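# Hang scaffold bracket on post ring at red-marked hole

## Task

Mount the scaffold bracket on the post's ring at the hole marked red: seat its jaws fully onto the ring and drive its wedge down through that hole until it stops. At the end the bracket must be carried by the ring only, touching neither the table nor anything else on it, with its tube sticking straight out from the post. The post is loose on the table and must finish upright at its original spot. Nothing may depend on the robot still holding it in place when the job ends.

## Robot and tools

Robot: two 7-joint arms, left_arm and right_arm, each ending in a parallel gripper. The names are labels only; they do not match sides of a camera picture. Two wrist cameras give pictures: cam_left_wrist and cam_right_wrist, each 896x504, returned in that order.

Scene frame (shared by both arms): origin on the table surface midway between the arms, +x out over the table, +z up, left_arm sits toward +y. Each result's state line reads `left_arm: …` | `right_arm: …` and gives each gripper's end_effector_position in metres and end_effector_quat_wxyz in this frame. The printed hand position can be off from the real one, more so when the arm is stretched far. The gripper's fingers point along its own +z and close along its own y. end_effector_position is the spot between the pads when shut; fingertips extend about 19 mm past it when closed, about 6 mm when fully open, and they move roughly 13 mm further out while closing, so keep that clearance above surfaces.

execute_actions takes "actions", a list holding one item or nothing, and optional "pictures" (boolean; pictures come by default).
- Empty list {"actions": []}: no new command, just the current state.
- Move: {"rows": [[...]], "steps": n}, n from 1 to 15 (default 15), each step being 1/30 s. Each row is used for one step; if there are fewer rows than steps, the final row repeats.
- Wait: {"steps": n} with no rows, n up to 300; it returns once n steps have elapsed since the previous result, and your own response time is counted inside that.
A refused call sends nothing to the robot.

Each row is one flat list of 18 numbers covering both arms, always all 18 even when only one arm moves: first left_arm's 7 joint targets, its gripper position, its gripper speed; then the same 9 for right_arm. Joint numbers are absolute target angles in radians (the same values Joint positions prints), in order waist, shoulder, upper arm roll, elbow, forearm roll, wrist pitch, wrist roll. Stated ranges: waist, upper arm roll, forearm roll, wrist roll -69.115 to 69.115; shoulder -2.250 to 2.250; elbow -2.580 to 2.580; wrist pitch -2.100 to 2.100. True ends may differ by up to 0.013 rad either way. A target more than 0.013 past a stated end, and beyond the joint's current angle, gets the call refused. A target past the real end is clipped to it, reported as "joint sent to its limit" (possibly referring to a motion still running); missing that message does not prove more travel exists.

Gripper position is an absolute setting from -1 to 1: +1 fully open (85 mm), 0 about 41 mm, pads touching near -0.8, -1 closes until blocked. Gripper speed, also -1 to 1, sets how fast the gap changes: about 20 mm/s at -1, 85 at 0, 150 at +1. Grip force is not settable; a full close squeezes roughly 190 to 235 N per pad, a bit more on wide objects. To hold firmly keep position at -1; for a gentler grip open, then close to just under the object's width (each extra mm adds force). To release, command a width bigger than the object. To keep a gripper unchanged, resend its previous two numbers; 0 is a real command. Fingers stay put until the position changes by 0.01 or more, but re-close on their own (not past the commanded value) if the object slips, yields or the force drops. position_measured_pct ≈ 50 − 50×position, 0 meaning fully open; stopping short below about 90 means something is held or in the way, about 90 or above means the pads met.

Motion: joints are speed- and acceleration-limited and are coordinated to arrive together; a reversal stops them together. Per step the sent target stays within 0.304 rad of the measured angle (waist, shoulder, upper arm roll, elbow) or 0.266 rad (forearm roll, wrist pitch, wrist roll), and targets are scaled back if they would put the gripper more than 70 mm from where it is. Big moves may not be finished when the result arrives. Between calls the arms keep heading for the last row sent until they settle, or a step is HELD. HELD marks steps where your row was partly or wholly not sent; "joint command not followed" means the clearance check altered joint targets, the rest of the row still applied. Joint positions and Joint velocities list each arm's joints in order (rad, rad/s).

zoom_image: {"camera": name, "region": [x0, y0, x1, y1]} in pixels of that camera's latest image, origin top-left, at most 504 by 504; returns a closer look.
show_instructions: no arguments; shows the reference images.
finished_scene: {"scene": current scene number}; ends and grades the scene, irreversible. Answering without a tool call also ends things.

Avoid: knocking anything off the table (failure), letting the arms collide or push each other, drops, slips, slams and heavy pushing. Load limits are 50.2 N m for waist, shoulder, upper arm roll and elbow and 31.6 N m for the three wrist-side joints, including held weight; reaching one freezes that arm for 10 s and cancels the rest of the call. Holding loads heats motors: MOTOR HOT appears from 60 °C, and at 75 °C an OVER-TEMPERATURE FAULT lets the arm sag until it cools. Occasional outside tugs on held parts or pushes on loose objects may occur. Keep the post upright and in place while pushing the wedge.

Each tool is called after ">>>" by a JSON object that holds its "method" and its "body".

Reference images:

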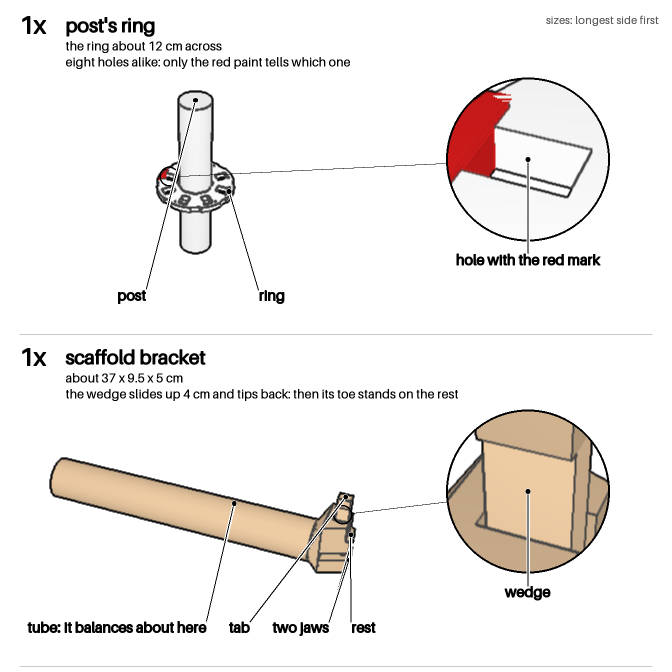

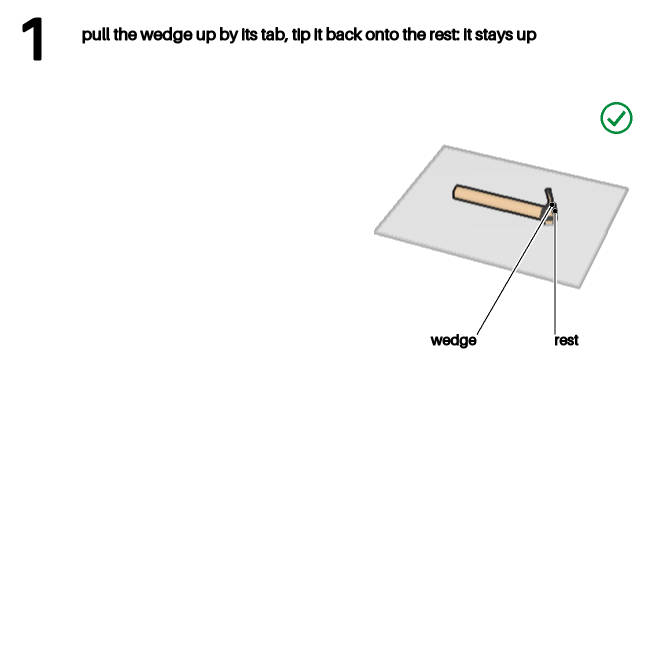

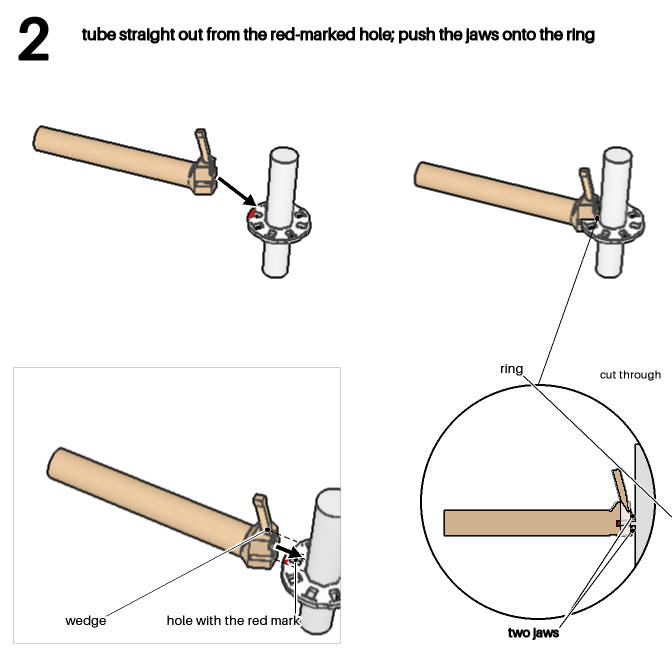

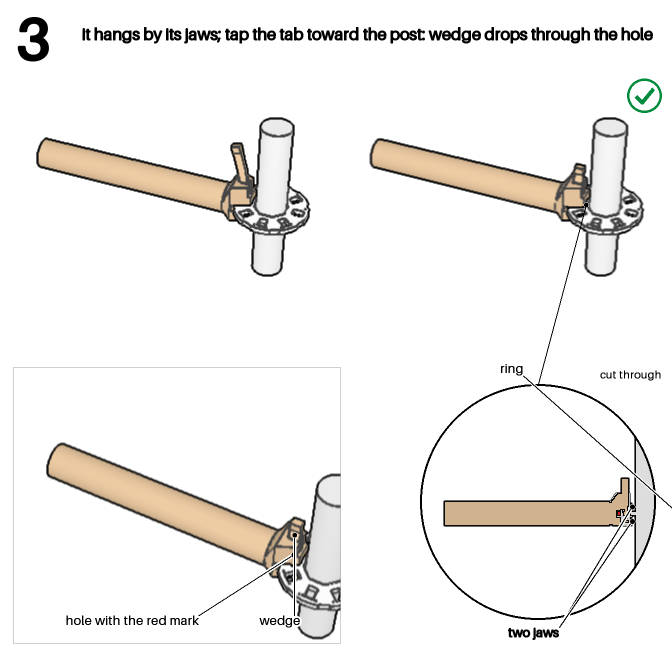

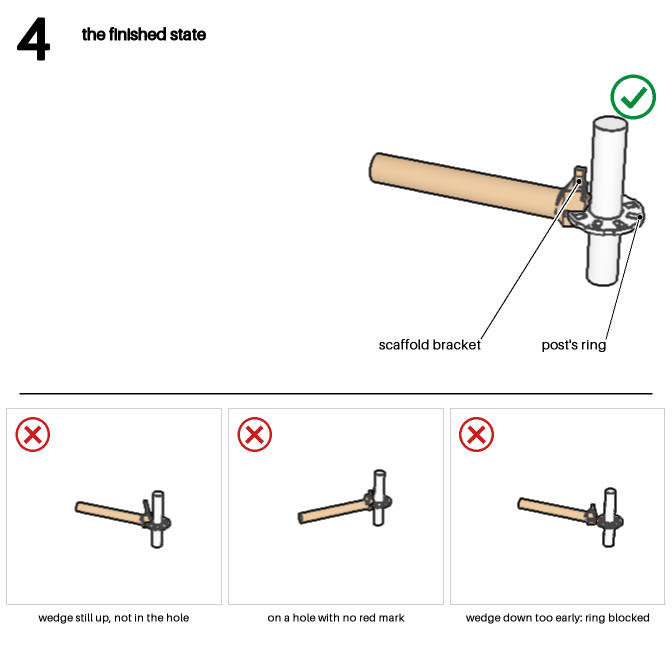

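## Session

>>> {"method": "execute_actions", "body": {"actions": []}}

Scene clock: 0.00 s of 7800.00 s.
left_arm: end_effector_position=(+0.2276, +0.1117, +0.3038) position_measured_pct=0.0 end_effector_quat_wxyz=(+0.012, -0.209, +0.962, -0.176) | right_arm: end_effector_position=(+0.1302, -0.0903, +0.1722) position_measured_pct=0.0 end_effector_quat_wxyz=(+0.074, +0.662, -0.709, +0.232)
Joint positions: left_arm=[ 0.57  -0.241 -0.18   2.127  0.301  1.097  2.1  ] | right_arm=[-1.535  0.562 -0.017  1.674  0.26   1.345  1.479]
Joint velocities: left_arm=[ 0.     0.001 -0.    -0.001 -0.001  0.002 -0.   ] | right_arm=[-0.    -0.    -0.     0.001  0.     0.     0.   ]

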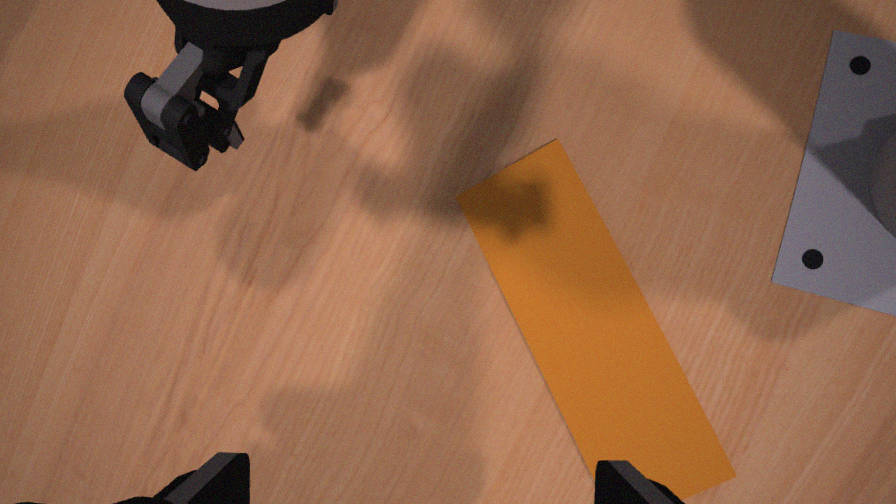

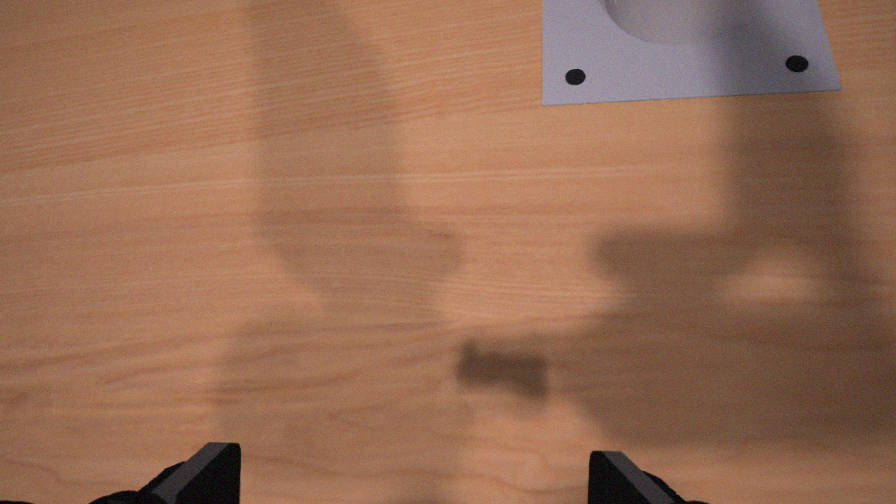

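>>> {"method": "execute_actions", "body": {"actions": [{"rows": [[0.25,-0.2,0,1.7,0,1.2,1.57,1,0,-0.35,-0.2,0,1.7,0,1.2,1.57,1,0]], "steps": 15}], "pictures": false}}

>>> {"method": "execute_actions", "body": {"actions": [{"steps": 60}]}}

Scene clock: 68.67 s of 7800.00 s.
left_arm: end_effector_position=(+0.3353, +0.1883, +0.3938) position_measured_pct=0.0 end_effector_quat_wxyz=(+0.168, -0.062, +0.981, -0.069) | right_arm: end_effector_position=(+0.2026, -0.0953, +0.2783) position_measured_pct=0.0 end_effector_quat_wxyz=(+0.012, -0.532, +0.847, -0.027)
Joint positions: left_arm=[ 0.326 -0.209 -0.043  1.818  0.074  1.176  1.79 ] | right_arm=[-1.193  0.222 -0.004  1.693  0.063  1.235  1.548]
Joint velocities: left_arm=[-0.46   0.058  0.263 -0.734 -0.464  0.15  -1.171] | right_arm=[ 0.752 -0.75   0.015  0.018 -0.193 -0.108  0.069]
Steps of this call (steps 1 to 90: nothing new was sent; then 65.17 s passed at rest; steps 91 to 105: all 15 steps of this action). Readings (joint positions | what the end effector reports):
91: left_arm=[0.568 -0.241 -0.180 2.126 0.301 1.097 2.100] | right_arm=[-1.534 0.561 -0.018 1.674 0.259 1.344 1.479] | left_arm position_measured_pct=0.0 | right_arm position_measured_pct=0.0
92: left_arm=[0.561 -0.240 -0.176 2.120 0.297 1.099 2.095] | right_arm=[-1.527 0.555 -0.018 1.675 0.254 1.342 1.481] | left_arm position_measured_pct=0.0 | right_arm position_measured_pct=0.0
94: left_arm=[0.530 -0.235 -0.161 2.094 0.274 1.109 2.072] | right_arm=[-1.496 0.525 -0.018 1.677 0.231 1.329 1.489] | left_arm position_measured_pct=0.0 | right_arm position_measured_pct=0.0
98: left_arm=[0.440 -0.224 -0.109 1.994 0.189 1.138 1.985] | right_arm=[-1.380 0.410 -0.010 1.686 0.144 1.280 1.520] | left_arm position_measured_pct=0.0 | right_arm position_measured_pct=0.0
105: the state above

Scene clock: 70.67 s of 7800.00 s.
left_arm: end_effector_position=(+0.3673, +0.2176, +0.4380) position_measured_pct=0.0 end_effector_quat_wxyz=(+0.219, +0.038, +0.975, -0.008) | right_arm: end_effector_position=(+0.3524, -0.3495, +0.4380) position_measured_pct=0.0 end_effector_quat_wxyz=(+0.217, -0.134, +0.966, +0.030)
Joint positions: left_arm=[ 0.25 -0.2   0.    1.7   0.    1.2   1.57] | right_arm=[-0.35 -0.2   0.    1.7   0.    1.2   1.57]
Joint velocities: left_arm=[-0.    -0.    -0.     0.    -0.    -0.002 -0.   ] | right_arm=[ 0.     0.    -0.     0.001 -0.     0.     0.002]
Steps of this call (steps 1 to 60: the robot went on to your last target). Readings (joint positions | what the end effector reports):
1: left_arm=[0.311 -0.207 -0.034 1.794 0.059 1.180 1.750] | right_arm=[-1.168 0.197 -0.004 1.694 0.057 1.231 1.550] | left_arm position_measured_pct=0.0 | right_arm position_measured_pct=0.0
2: left_arm=[0.297 -0.206 -0.026 1.772 0.045 1.185 1.710] | right_arm=[-1.143 0.173 -0.003 1.694 0.052 1.228 1.552] | left_arm position_measured_pct=0.0 | right_arm position_measured_pct=0.0
4: left_arm=[0.274 -0.203 -0.012 1.734 0.021 1.193 1.636] | right_arm=[-1.094 0.124 -0.003 1.695 0.042 1.223 1.555] | left_arm position_measured_pct=0.0 | right_arm position_measured_pct=0.0
8: left_arm=[0.256 -0.201 -0.001 1.703 0.001 1.199 1.575] | right_arm=[-0.997 0.030 -0.002 1.696 0.029 1.216 1.560] | left_arm position_measured_pct=0.0 | right_arm position_measured_pct=0.0
60: the state above
All arms were judged still, so your last target was given up. Only a new action makes them travel on or press farther. Fingers that are still opening or closing keep moving.

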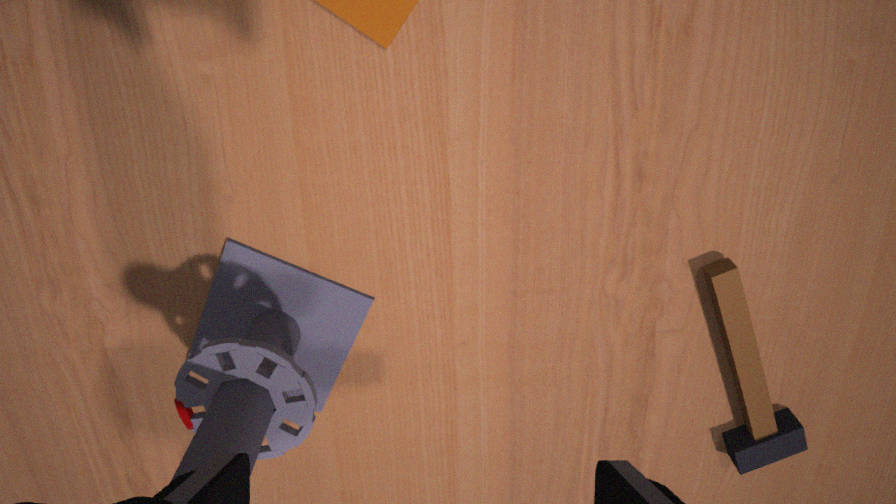

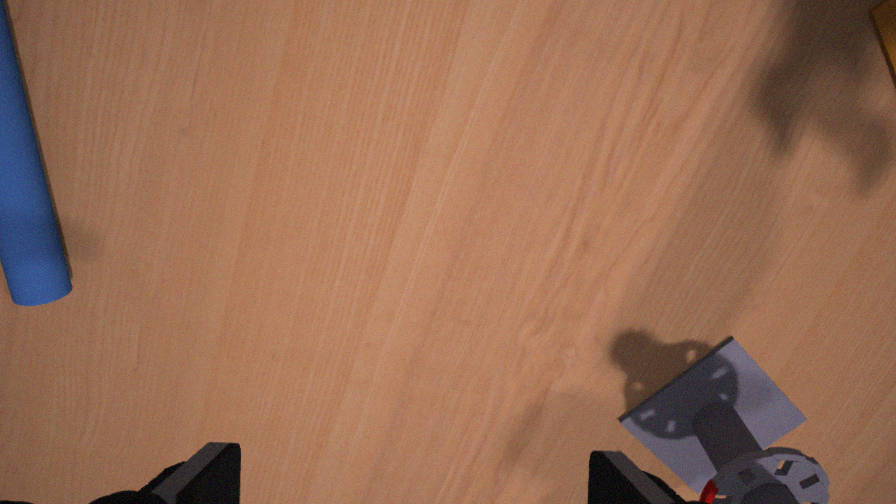

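>>> {"method": "execute_actions", "body": {"actions": [{"rows": [[0.52,-0.2,0,1.7,0,0.98,1.57,1,0,0.5,-0.2,0,1.7,0,1.25,1.57,1,0]], "steps": 15}], "pictures": false}}

>>> {"method": "execute_actions", "body": {"actions": [{"steps": 40}]}}

Scene clock: 101.07 s of 7800.00 s.
left_arm: end_effector_position=(+0.3960, +0.1078, +0.4734) position_measured_pct=0.0 end_effector_quat_wxyz=(+0.319, +0.159, +0.933, -0.054) | right_arm: end_effector_position=(+0.3435, -0.4866, +0.4328) position_measured_pct=0.0 end_effector_quat_wxyz=(+0.199, +0.052, +0.979, -0.010)
Joint positions: left_arm=[ 0.508 -0.2    0.001  1.7    0.001  0.983  1.57 ] | right_arm=[ 0.033 -0.2   -0.     1.7   -0.     1.24   1.57 ]
Joint velocities: left_arm=[ 0.086 -0.002 -0.001 -0.    -0.    -0.085  0.   ] | right_arm=[ 0.972  0.     0.001  0.001  0.     0.044 -0.   ]
Steps of this call (steps 1 to 90: nothing new was sent; then 26.90 s passed at rest; steps 91 to 105: all 15 steps of this action). Readings (joint positions | what the end effector reports):
91: left_arm=[0.252 -0.200 -0.000 1.700 -0.000 1.199 1.570] | right_arm=[-0.348 -0.200 -0.000 1.700 -0.000 1.200 1.570] | left_arm position_measured_pct=0.0 | right_arm position_measured_pct=0.0
92: left_arm=[0.259 -0.200 -0.001 1.700 -0.001 1.195 1.570] | right_arm=[-0.341 -0.200 -0.001 1.700 -0.001 1.201 1.570] | left_arm position_measured_pct=0.0 | right_arm position_measured_pct=0.0
94: left_arm=[0.290 -0.200 -0.001 1.700 -0.001 1.174 1.570] | right_arm=[-0.310 -0.200 -0.001 1.700 -0.001 1.205 1.570] | left_arm position_measured_pct=0.0 | right_arm position_measured_pct=0.0
98: left_arm=[0.398 -0.200 -0.000 1.700 -0.000 1.085 1.570] | right_arm=[-0.192 -0.200 -0.001 1.700 -0.000 1.222 1.570] | left_arm position_measured_pct=0.0 | right_arm position_measured_pct=0.0
105: the state above

Scene clock: 102.40 s of 7800.00 s.
left_arm: end_effector_position=(+0.3950, +0.1037, +0.4738) position_measured_pct=0.0 end_effector_quat_wxyz=(+0.320, +0.164, +0.932, -0.056) | right_arm: end_effector_position=(+0.2758, -0.6348, +0.4317) position_measured_pct=0.0 end_effector_quat_wxyz=(+0.187, +0.278, +0.941, -0.055)
Joint positions: left_arm=[ 0.52 -0.2   0.    1.7   0.    0.98  1.57] | right_arm=[ 0.5  -0.2   0.    1.7   0.    1.25  1.57]
Joint velocities: left_arm=[ 0.    -0.    -0.    -0.    -0.001 -0.001  0.   ] | right_arm=[-0.001  0.    -0.    -0.     0.    -0.    -0.001]
Steps of this call (steps 1 to 40: the robot went on to your last target). Readings (joint positions | what the end effector reports):
1: left_arm=[0.511 -0.200 0.001 1.700 0.000 0.982 1.570] | right_arm=[0.065 -0.200 -0.000 1.700 -0.000 1.241 1.570] | left_arm position_measured_pct=0.0 | right_arm position_measured_pct=0.0
2: left_arm=[0.513 -0.200 0.001 1.700 0.000 0.981 1.570] | right_arm=[0.098 -0.200 -0.000 1.700 -0.000 1.242 1.570] | left_arm position_measured_pct=0.0 | right_arm position_measured_pct=0.0
4: left_arm=[0.516 -0.200 0.000 1.700 0.000 0.980 1.570] | right_arm=[0.163 -0.200 -0.000 1.700 -0.000 1.244 1.570] | left_arm position_measured_pct=0.0 | right_arm position_measured_pct=0.0
8: left_arm=[0.519 -0.200 0.000 1.700 0.000 0.980 1.570] | right_arm=[0.294 -0.200 -0.000 1.700 -0.000 1.247 1.570] | left_arm position_measured_pct=0.0 | right_arm position_measured_pct=0.0
40: the state above

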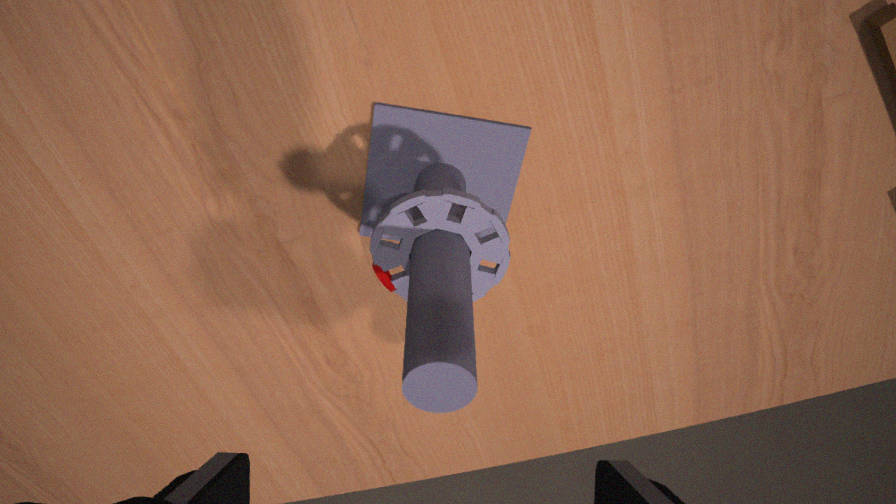

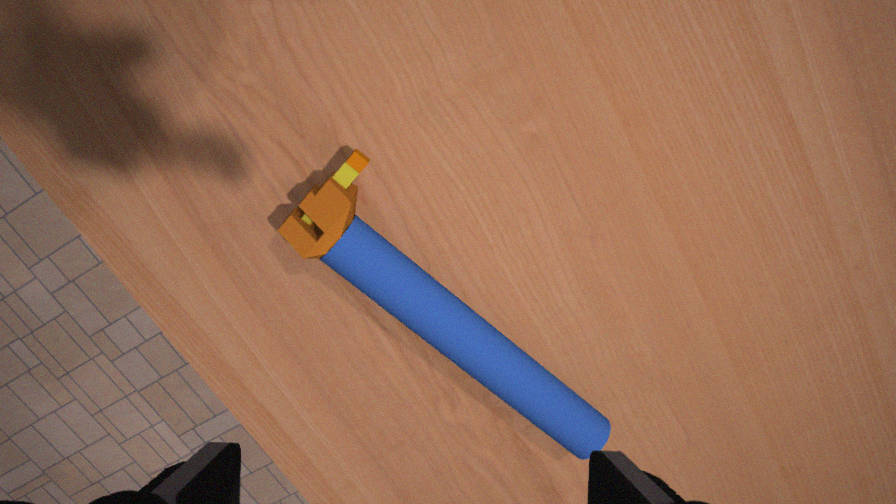

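>>> {"method": "zoom_image", "body": {"camera": "cam_right_wrist", "region": [250, 130, 410, 290]}}

>>> {"method": "zoom_image", "body": {"camera": "cam_left_wrist", "region": [340, 90, 560, 310]}}

Region (250, 130, 410, 290) of cam_right_wrist's 896x504 image, scaled by 3.150.

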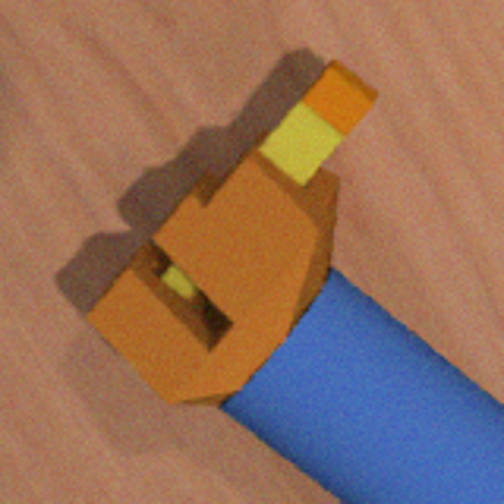

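Region (340, 90, 560, 310) of cam_left_wrist's 896x504 image, scaled by 2.291.

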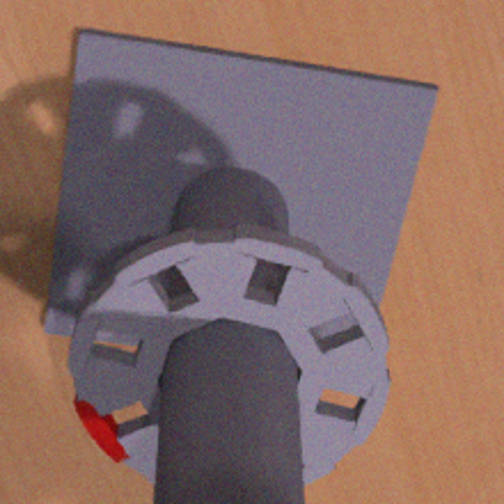

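>>> {"method": "execute_actions", "body": {"actions": [{"rows": [[0.52,-0.2,0,1.7,0,0.98,1.57,1,0,0.664,0.323,0,1.9065,0,0.912,1.008,1,0]], "steps": 15}], "pictures": false}}

>>> {"method": "execute_actions", "body": {"actions": [{"steps": 30}]}}

Scene clock: 134.17 s of 7800.00 s.
left_arm: end_effector_position=(+0.3950, +0.1037, +0.4738) position_measured_pct=0.0 end_effector_quat_wxyz=(+0.320, +0.164, +0.932, -0.056) | right_arm: end_effector_position=(+0.2815, -0.6903, +0.2819) position_measured_pct=0.0 end_effector_quat_wxyz=(+0.083, +0.455, +0.886, -0.018)
Joint positions: left_arm=[ 0.52 -0.2   0.    1.7   0.    0.98  1.57] | right_arm=[ 0.613  0.103 -0.     1.841 -0.     1.026  1.308]
Joint velocities: left_arm=[-0.    -0.     0.     0.    -0.001 -0.001  0.   ] | right_arm=[ 0.181  0.772 -0.001  0.231 -0.    -0.408 -0.762]
Steps of this call (steps 1 to 15: the robot went on to your last target; steps 16 to 90: nothing new was sent; then 28.27 s passed at rest; steps 91 to 105: all 15 steps of this action). Readings (joint positions | what the end effector reports):
91: left_arm=[0.520 -0.200 0.000 1.700 0.000 0.980 1.570] | right_arm=[0.501 -0.199 -0.000 1.701 -0.000 1.249 1.569] | left_arm position_measured_pct=0.0 | right_arm position_measured_pct=0.0
92: left_arm=[0.520 -0.200 0.000 1.700 0.000 0.980 1.570] | right_arm=[0.505 -0.192 -0.000 1.704 -0.000 1.245 1.565] | left_arm position_measured_pct=0.0 | right_arm position_measured_pct=0.0
94: left_arm=[0.520 -0.200 0.000 1.700 0.000 0.980 1.570] | right_arm=[0.522 -0.163 -0.001 1.722 -0.000 1.222 1.542] | left_arm position_measured_pct=0.0 | right_arm position_measured_pct=0.0
98: left_arm=[0.520 -0.200 0.000 1.700 0.000 0.980 1.570] | right_arm=[0.563 -0.070 -0.000 1.776 -0.000 1.142 1.462] | left_arm position_measured_pct=0.0 | right_arm position_measured_pct=0.0
105: the state above

Scene clock: 135.17 s of 7800.00 s.
left_arm: end_effector_position=(+0.3950, +0.1037, +0.4738) position_measured_pct=0.0 end_effector_quat_wxyz=(+0.320, +0.164, +0.932, -0.056) | right_arm: end_effector_position=(+0.2625, -0.7000, +0.1801) position_measured_pct=0.0 end_effector_quat_wxyz=(+0.000, +0.605, +0.796, -0.000)
Joint positions: left_arm=[ 0.52 -0.2   0.    1.7   0.    0.98  1.57] | right_arm=[0.664 0.323 0.    1.906 0.    0.912 1.008]
Joint velocities: left_arm=[ 0.    -0.    -0.    -0.001  0.     0.001 -0.   ] | right_arm=[-0.002  0.    -0.     0.     0.    -0.    -0.   ]
Steps of this call (steps 1 to 30: the robot went on to your last target). Readings (joint positions | what the end effector reports):
1: left_arm=[0.520 -0.200 0.000 1.700 0.000 0.980 1.570] | right_arm=[0.619 0.129 -0.000 1.849 -0.000 1.013 1.282] | left_arm position_measured_pct=0.0 | right_arm position_measured_pct=0.0
2: left_arm=[0.520 -0.200 0.000 1.700 0.000 0.980 1.570] | right_arm=[0.625 0.155 -0.000 1.856 -0.000 0.999 1.252] | left_arm position_measured_pct=0.0 | right_arm position_measured_pct=0.0
4: left_arm=[0.520 -0.200 0.000 1.700 0.000 0.980 1.570] | right_arm=[0.637 0.207 -0.000 1.872 -0.000 0.972 1.182] | left_arm position_measured_pct=0.0 | right_arm position_measured_pct=0.0
8: left_arm=[0.520 -0.200 0.000 1.700 0.000 0.980 1.570] | right_arm=[0.656 0.290 0.000 1.898 0.000 0.928 1.054] | left_arm position_measured_pct=0.0 | right_arm position_measured_pct=0.0
30: the state above
All arms were judged still, so your last target was given up. Only a new action makes them travel on or press farther. Fingers that are still opening or closing keep moving.

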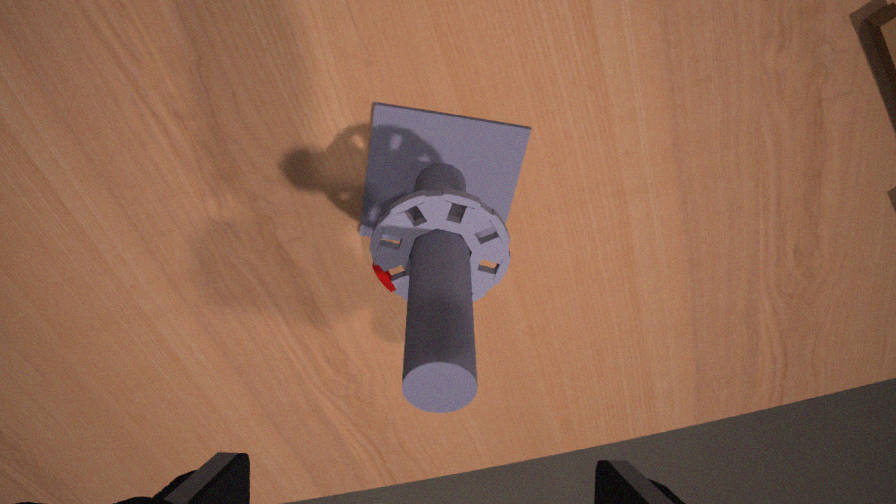

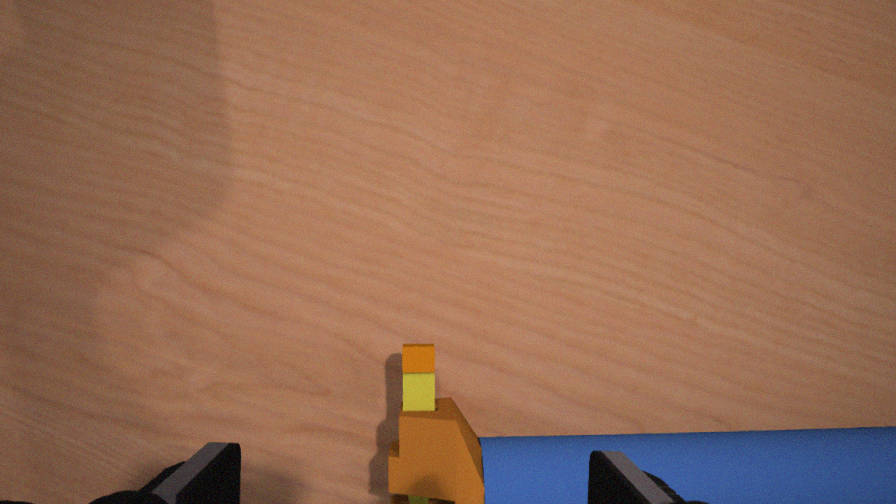

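>>> {"method": "execute_actions", "body": {"actions": [{"rows": [[0.52,-0.2,0,1.7,0,0.98,1.57,1,0,0.664,0.49,0,2.0256,0,0.626,1.008,1,0]], "steps": 15}], "pictures": false}}

>>> {"method": "execute_actions", "body": {"actions": [{"steps": 15}]}}

Scene clock: 140.57 s of 7800.00 s.
left_arm: end_effector_position=(+0.3950, +0.1037, +0.4738) position_measured_pct=0.0 end_effector_quat_wxyz=(+0.320, +0.164, +0.932, -0.056) | right_arm: end_effector_position=(+0.2630, -0.7005, +0.0915) position_measured_pct=0.0 end_effector_quat_wxyz=(+0.002, +0.605, +0.796, -0.000)
Joint positions: left_arm=[ 0.52 -0.2   0.    1.7   0.    0.98  1.57] | right_arm=[ 0.664  0.487 -0.     2.025  0.     0.627  1.008]
Joint velocities: left_arm=[ 0.    -0.001 -0.     0.     0.    -0.001 -0.   ] | right_arm=[ 0.001  0.032  0.     0.01   0.    -0.016 -0.   ]
Steps of this call (steps 1 to 90: nothing new was sent; then 1.90 s passed at rest; steps 91 to 105: all 15 steps of this action). Readings (joint positions | what the end effector reports):
91: left_arm=[0.520 -0.200 0.000 1.700 0.000 0.980 1.570] | right_arm=[0.664 0.324 0.000 1.907 -0.000 0.911 1.008] | left_arm position_measured_pct=0.0 | right_arm position_measured_pct=0.0
92: left_arm=[0.520 -0.200 0.000 1.700 0.000 0.980 1.570] | right_arm=[0.664 0.331 0.000 1.911 -0.000 0.903 1.008] | left_arm position_measured_pct=0.0 | right_arm position_measured_pct=0.0
94: left_arm=[0.520 -0.200 0.000 1.700 0.000 0.980 1.570] | right_arm=[0.664 0.360 0.000 1.930 -0.000 0.860 1.008] | left_arm position_measured_pct=0.0 | right_arm position_measured_pct=0.0
98: left_arm=[0.520 -0.200 0.000 1.700 0.000 0.980 1.570] | right_arm=[0.664 0.446 -0.000 1.992 0.000 0.709 1.008] | left_arm position_measured_pct=0.0 | right_arm position_measured_pct=0.0
105: the state above

Scene clock: 141.07 s of 7800.00 s.
left_arm: end_effector_position=(+0.3950, +0.1037, +0.4738) position_measured_pct=0.0 end_effector_quat_wxyz=(+0.320, +0.164, +0.932, -0.056) | right_arm: end_effector_position=(+0.2625, -0.7000, +0.0900) position_measured_pct=0.0 end_effector_quat_wxyz=(+0.000, +0.605, +0.796, -0.000)
Joint positions: left_arm=[ 0.52 -0.2   0.    1.7   0.    0.98  1.57] | right_arm=[0.664 0.49  0.    2.026 0.    0.626 1.008]
Joint velocities: left_arm=[-0.     0.001 -0.    -0.001  0.     0.    -0.   ] | right_arm=[-0.001  0.     0.    -0.    -0.    -0.     0.001]
Steps of this call (steps 1 to 15: the robot went on to your last target). Readings (joint positions | what the end effector reports):
1: left_arm=[0.520 -0.200 0.000 1.700 0.000 0.980 1.570] | right_arm=[0.664 0.487 -0.000 2.025 0.000 0.627 1.008] | left_arm position_measured_pct=0.0 | right_arm position_measured_pct=0.0
2: left_arm=[0.520 -0.200 0.000 1.700 0.000 0.980 1.570] | right_arm=[0.664 0.488 -0.000 2.025 0.000 0.626 1.008] | left_arm position_measured_pct=0.0 | right_arm position_measured_pct=0.0
4: left_arm=[0.520 -0.200 0.000 1.700 0.000 0.980 1.570] | right_arm=[0.664 0.489 -0.000 2.026 0.000 0.626 1.008] | left_arm position_measured_pct=0.0 | right_arm position_measured_pct=0.0
8: left_arm=[0.520 -0.200 0.000 1.700 0.000 0.980 1.570] | right_arm=[0.664 0.490 -0.000 2.026 0.000 0.626 1.008] | left_arm position_measured_pct=0.0 | right_arm position_measured_pct=0.0
15: the state above
All arms were judged still, so your last target was given up. Only a new action makes them travel on or press farther. Fingers that are still opening or closing keep moving.

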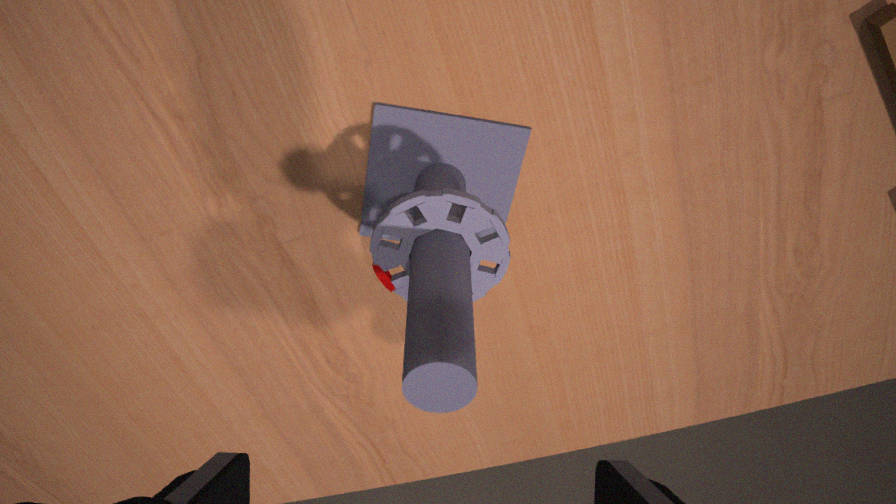

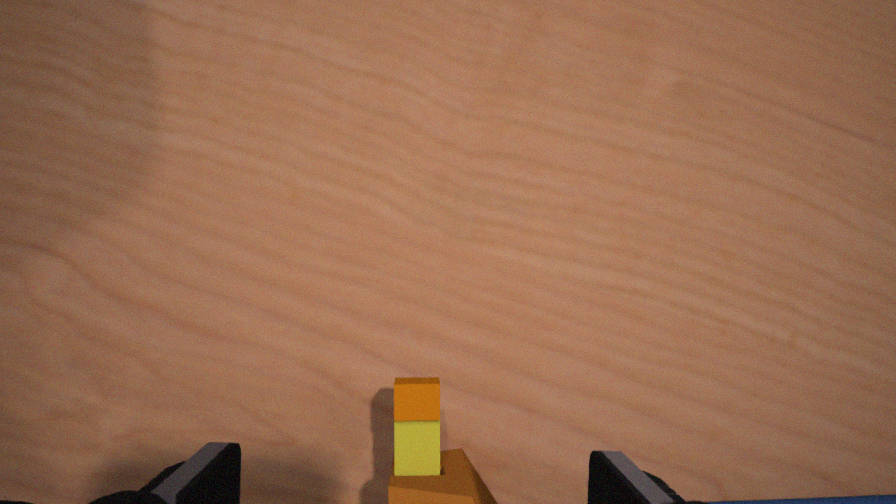

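>>> {"method": "execute_actions", "body": {"actions": [{"rows": [[0.52,-0.2,0,1.7,0,0.98,1.57,1,0,0.650,0.522,0,2.0715,0,0.548,1.025,0.0,0],[0.52,-0.2,0,1.7,0,0.98,1.57,1,0,0.650,0.522,0,2.0715,0,0.548,1.025,0.0,0],[0.52,-0.2,0,1.7,0,0.98,1.57,1,0,0.650,0.522,0,2.0715,0,0.548,1.025,0.0,0],[0.52,-0.2,0,1.7,0,0.98,1.57,1,0,0.650,0.522,0,2.0715,0,0.548,1.025,0.0,0],[0.52,-0.2,0,1.7,0,0.98,1.57,1,0,0.650,0.522,0,2.0715,0,0.548,1.025,0.0,0],[0.52,-0.2,0,1.7,0,0.98,1.57,1,0,0.650,0.522,0,2.0715,0,0.548,1.025,0.0,0],[0.52,-0.2,0,1.7,0,0.98,1.57,1,0,0.650,0.522,0,2.0715,0,0.548,1.025,0.0,0],[0.52,-0.2,0,1.7,0,0.98,1.57,1,0,0.650,0.6133,0,2.097,0,0.4313,1.025,0.0,0]], "steps": 15}], "pictures": false}}

>>> {"method": "execute_actions", "body": {"actions": [{"steps": 15}]}}

Scene clock: 155.27 s of 7800.00 s.
left_arm: end_effector_position=(+0.3950, +0.1037, +0.4738) position_measured_pct=0.0 end_effector_quat_wxyz=(+0.320, +0.164, +0.932, -0.056) | right_arm: end_effector_position=(+0.2603, -0.6910, +0.0356) position_measured_pct=36.9 end_effector_quat_wxyz=(+0.001, +0.593, +0.805, -0.000)
Joint positions: left_arm=[ 0.52 -0.2   0.    1.7   0.    0.98  1.57] | right_arm=[ 0.65   0.604 -0.     2.095 -0.     0.44   1.025]
Joint velocities: left_arm=[ 0.    -0.001  0.    -0.    -0.    -0.    -0.001] | right_arm=[-0.001  0.111 -0.     0.042  0.    -0.2    0.002]
Steps of this call (steps 1 to 90: nothing new was sent; then 10.70 s passed at rest; steps 91 to 105: all 15 steps of this action). Readings (joint positions | what the end effector reports):
91: left_arm=[0.520 -0.200 0.000 1.700 0.000 0.980 1.570] | right_arm=[0.664 0.491 0.000 2.027 0.000 0.624 1.008] | left_arm position_measured_pct=0.0 | right_arm position_measured_pct=0.0
92: left_arm=[0.520 -0.200 0.000 1.700 0.000 0.980 1.570] | right_arm=[0.661 0.495 0.000 2.032 0.000 0.616 1.010] | left_arm position_measured_pct=0.0 | right_arm position_measured_pct=0.8
94: left_arm=[0.520 -0.200 0.000 1.700 0.000 0.980 1.570] | right_arm=[0.655 0.510 0.000 2.052 0.000 0.581 1.018] | left_arm position_measured_pct=0.0 | right_arm position_measured_pct=4.8
98: left_arm=[0.520 -0.200 0.000 1.700 0.000 0.980 1.570] | right_arm=[0.651 0.521 -0.000 2.069 -0.000 0.550 1.024] | left_arm position_measured_pct=0.0 | right_arm position_measured_pct=16.3
105: the state above

Scene clock: 155.77 s of 7800.00 s.
left_arm: end_effector_position=(+0.3950, +0.1037, +0.4738) position_measured_pct=0.0 end_effector_quat_wxyz=(+0.320, +0.164, +0.932, -0.056) | right_arm: end_effector_position=(+0.2599, -0.6906, +0.0321) position_measured_pct=49.6 end_effector_quat_wxyz=(+0.000, +0.593, +0.805, -0.000)
Joint positions: left_arm=[ 0.52 -0.2   0.    1.7   0.    0.98  1.57] | right_arm=[ 0.65   0.613 -0.     2.097  0.     0.431  1.025]
Joint velocities: left_arm=[-0.     0.    -0.    -0.    -0.     0.001 -0.001] | right_arm=[-0.     0.001  0.     0.     0.    -0.001 -0.002]
Steps of this call (steps 1 to 15: the robot went on to your last target). Readings (joint positions | what the end effector reports):
1: left_arm=[0.520 -0.200 0.000 1.700 0.000 0.980 1.570] | right_arm=[0.650 0.607 -0.000 2.096 -0.000 0.436 1.025] | left_arm position_measured_pct=0.0 | right_arm position_measured_pct=40.1
2: left_arm=[0.520 -0.200 0.000 1.700 0.000 0.980 1.570] | right_arm=[0.650 0.608 -0.000 2.096 -0.000 0.434 1.025] | left_arm position_measured_pct=0.0 | right_arm position_measured_pct=42.9
4: left_arm=[0.520 -0.200 0.000 1.700 -0.000 0.980 1.570] | right_arm=[0.650 0.610 -0.000 2.097 -0.000 0.432 1.025] | left_arm position_measured_pct=0.0 | right_arm position_measured_pct=47.6
8: left_arm=[0.520 -0.200 0.000 1.700 0.000 0.980 1.570] | right_arm=[0.650 0.612 -0.000 2.097 0.000 0.431 1.025] | left_arm position_measured_pct=0.0 | right_arm position_measured_pct=49.6
15: the state above
All arms were judged still, so your last target was given up. Only a new action makes them travel on or press farther. Fingers that are still opening or closing keep moving.

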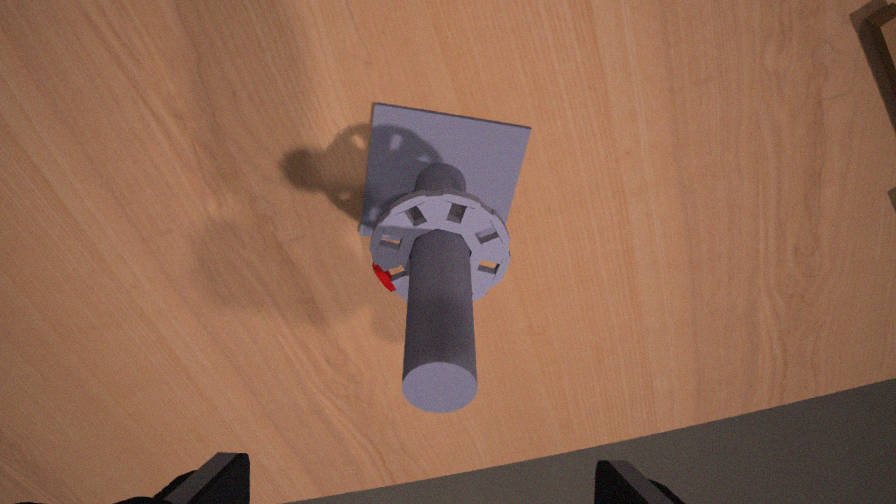

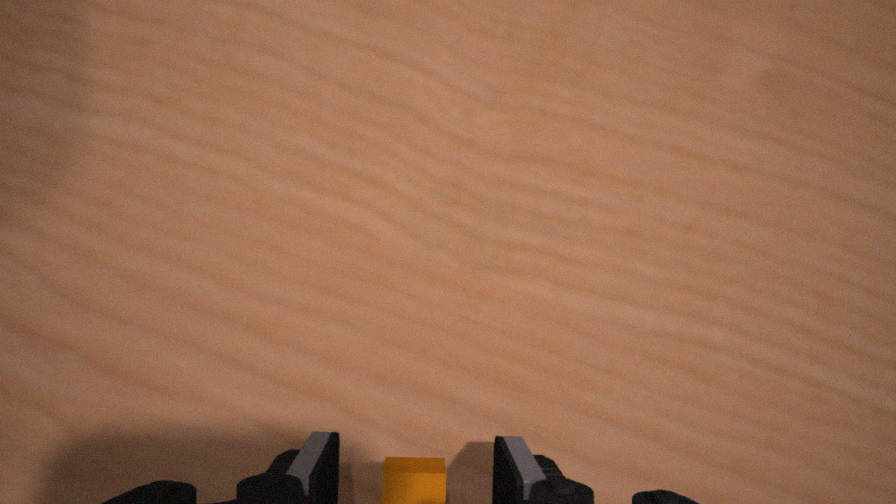

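>>> {"method": "execute_actions", "body": {"actions": [{"rows": [[0.52,-0.2,0,1.7,0,0.98,1.57,1,0,0.650,0.6133,0,2.097,0,0.4313,1.025,-0.62,0]], "steps": 15}]}}

Scene clock: 158.77 s of 7800.00 s.
left_arm: end_effector_position=(+0.3950, +0.1037, +0.4738) position_measured_pct=0.0 end_effector_quat_wxyz=(+0.320, +0.164, +0.932, -0.056) | right_arm: end_effector_position=(+0.2599, -0.6907, +0.0322) position_measured_pct=77.0 end_effector_quat_wxyz=(+0.000, +0.593, +0.805, -0.000)
Joint positions: left_arm=[ 0.52 -0.2   0.    1.7   0.    0.98  1.57] | right_arm=[ 0.65   0.613  0.     2.097 -0.     0.431  1.025]
Joint velocities: left_arm=[-0. -0. -0. -0. -0. -0. -0.] | right_arm=[ 0.     0.    -0.     0.     0.    -0.    -0.001]
Steps of this call (steps 1 to 75: nothing new was sent; steps 76 to 90: all 15 steps of this action). Readings (joint positions | what the end effector reports):
76: left_arm=[0.520 -0.200 0.000 1.700 0.000 0.980 1.570] | right_arm=[0.650 0.613 0.000 2.097 0.000 0.431 1.025] | left_arm position_measured_pct=0.0 | right_arm position_measured_pct=49.6
77: left_arm=[0.520 -0.200 0.000 1.700 0.000 0.980 1.570] | right_arm=[0.650 0.613 0.000 2.097 0.000 0.431 1.025] | left_arm position_measured_pct=0.0 | right_arm position_measured_pct=50.4
79: left_arm=[0.520 -0.200 0.000 1.700 0.000 0.980 1.570] | right_arm=[0.650 0.613 0.000 2.097 -0.000 0.431 1.025] | left_arm position_measured_pct=0.0 | right_arm position_measured_pct=54.4
83: left_arm=[0.520 -0.200 0.000 1.700 0.000 0.980 1.570] | right_arm=[0.650 0.613 0.000 2.097 0.000 0.431 1.025] | left_arm position_measured_pct=0.0 | right_arm position_measured_pct=65.9
90: the state above

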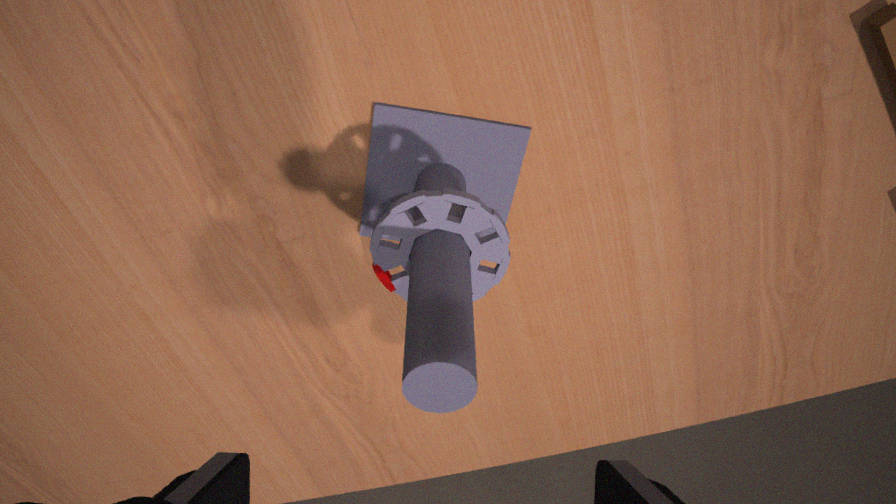

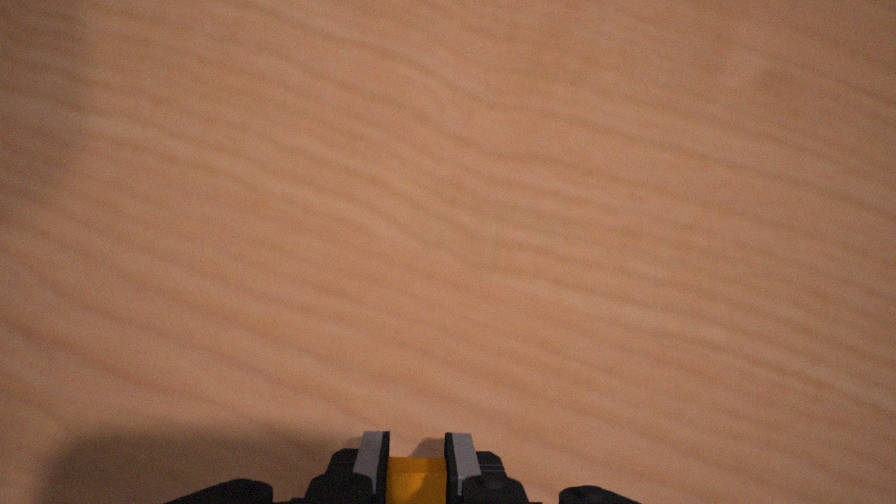

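>>> {"method": "execute_actions", "body": {"actions": [{"rows": [[0.52,-0.2,0,1.7,0,0.98,1.57,1,0,0.6427,0.6085,0,2.111,0,0.4222,1.0176,-0.62,0],[0.52,-0.2,0,1.7,0,0.98,1.57,1,0,0.6427,0.6085,0,2.111,0,0.4222,1.0176,-0.62,0],[0.52,-0.2,0,1.7,0,0.98,1.57,1,0,0.6427,0.6085,0,2.111,0,0.4222,1.0176,-0.62,0],[0.52,-0.2,0,1.7,0,0.98,1.57,1,0,0.6353,0.6037,0,2.125,0,0.413,1.0101,-0.62,0],[0.52,-0.2,0,1.7,0,0.98,1.57,1,0,0.6353,0.6037,0,2.125,0,0.413,1.0101,-0.62,0],[0.52,-0.2,0,1.7,0,0.98,1.57,1,0,0.6353,0.6037,0,2.125,0,0.413,1.0101,-0.62,0],[0.52,-0.2,0,1.7,0,0.98,1.57,1,0,0.628,0.5988,0,2.139,0,0.4038,1.0027,-0.62,0],[0.52,-0.2,0,1.7,0,0.98,1.57,1,0,0.628,0.5988,0,2.139,0,0.4038,1.0027,-0.62,0],[0.52,-0.2,0,1.7,0,0.98,1.57,1,0,0.628,0.5988,0,2.139,0,0.4038,1.0027,-0.62,0],[0.52,-0.2,0,1.7,0,0.98,1.57,1,0,0.6206,0.594,0,2.1529,0,0.3947,0.9952,-0.62,0],[0.52,-0.2,0,1.7,0,0.98,1.57,1,0,0.6206,0.594,0,2.1529,0,0.3947,0.9952,-0.62,0],[0.52,-0.2,0,1.7,0,0.98,1.57,1,0,0.6206,0.594,0,2.1529,0,0.3947,0.9952,-0.62,0],[0.52,-0.2,0,1.7,0,0.98,1.57,1,0,0.6046,0.5848,0,2.1808,0,0.376,0.9792,-0.62,0],[0.52,-0.2,0,1.7,0,0.98,1.57,1,0,0.6046,0.5848,0,2.1808,0,0.376,0.9792,-0.62,0],[0.52,-0.2,0,1.7,0,0.98,1.57,1,0,0.5886,0.5755,0,2.2087,0,0.3574,0.9632,-0.62,0]], "steps": 15}], "pictures": false}}

>>> {"method": "execute_actions", "body": {"actions": [{"steps": 15}], "pictures": false}}

Scene clock: 171.50 s of 7800.00 s.
left_arm: end_effector_position=(+0.3950, +0.1037, +0.4738) position_measured_pct=0.0 end_effector_quat_wxyz=(+0.320, +0.164, +0.932, -0.056) | right_arm: end_effector_position=(+0.2529, -0.6679, +0.0321) position_measured_pct=77.0 end_effector_quat_wxyz=(-0.000, +0.593, +0.805, -0.000)
Joint positions: left_arm=[ 0.52 -0.2   0.    1.7   0.    0.98  1.57] | right_arm=[0.613 0.59  0.001 2.165 0.    0.387 0.989]
Joint velocities: left_arm=[ 0.     0.001  0.    -0.001 -0.    -0.    -0.001] | right_arm=[-0.17  -0.095  0.005  0.285  0.001 -0.189 -0.16 ]
Steps of this call (steps 1 to 15: the robot went on to your last target; steps 16 to 90: nothing new was sent; then 9.23 s passed at rest; steps 91 to 105: all 15 steps of this action). Readings (joint positions | what the end effector reports):
91: left_arm=[0.520 -0.200 0.000 1.700 0.000 0.980 1.570] | right_arm=[0.649 0.612 0.000 2.098 0.000 0.431 1.025] | left_arm position_measured_pct=0.0 | right_arm position_measured_pct=77.0
92: left_arm=[0.520 -0.200 0.000 1.700 0.000 0.980 1.570] | right_arm=[0.647 0.611 0.001 2.102 0.000 0.428 1.023] | left_arm position_measured_pct=0.0 | right_arm position_measured_pct=77.0
94: left_arm=[0.520 -0.200 0.000 1.700 0.000 0.980 1.570] | right_arm=[0.644 0.609 0.000 2.108 0.000 0.424 1.019] | left_arm position_measured_pct=0.0 | right_arm position_measured_pct=77.0
98: left_arm=[0.520 -0.200 0.000 1.700 0.000 0.980 1.570] | right_arm=[0.635 0.603 0.001 2.126 0.000 0.413 1.010] | left_arm position_measured_pct=0.0 | right_arm position_measured_pct=77.0
105: the state above

Scene clock: 172.00 s of 7800.00 s.
left_arm: end_effector_position=(+0.3950, +0.1037, +0.4738) position_measured_pct=0.0 end_effector_quat_wxyz=(+0.320, +0.164, +0.932, -0.056) | right_arm: end_effector_position=(+0.2481, -0.6528, +0.0319) position_measured_pct=77.0 end_effector_quat_wxyz=(-0.000, +0.594, +0.805, -0.000)
Joint positions: left_arm=[ 0.52 -0.2   0.    1.7   0.    0.98  1.57] | right_arm=[0.589 0.576 0.    2.209 0.    0.357 0.963]
Joint velocities: left_arm=[-0.    -0.    -0.    -0.     0.001  0.001  0.   ] | right_arm=[-0.002 -0.     0.     0.     0.    -0.001 -0.001]
Steps of this call (steps 1 to 15: the robot went on to your last target). Readings (joint positions | what the end effector reports):
1: left_arm=[0.520 -0.200 0.000 1.700 0.000 0.980 1.570] | right_arm=[0.608 0.586 0.001 2.175 0.000 0.380 0.983] | left_arm position_measured_pct=0.0 | right_arm position_measured_pct=77.0
2: left_arm=[0.520 -0.200 0.000 1.700 0.000 0.980 1.570] | right_arm=[0.602 0.583 0.001 2.185 0.000 0.374 0.977] | left_arm position_measured_pct=0.0 | right_arm position_measured_pct=77.0
4: left_arm=[0.520 -0.200 0.000 1.700 0.000 0.980 1.570] | right_arm=[0.595 0.579 0.000 2.200 -0.000 0.364 0.968] | left_arm position_measured_pct=0.0 | right_arm position_measured_pct=77.0
8: left_arm=[0.520 -0.200 0.000 1.700 0.000 0.980 1.570] | right_arm=[0.591 0.576 0.000 2.207 0.000 0.358 0.964] | left_arm position_measured_pct=0.0 | right_arm position_measured_pct=77.0
15: the state above


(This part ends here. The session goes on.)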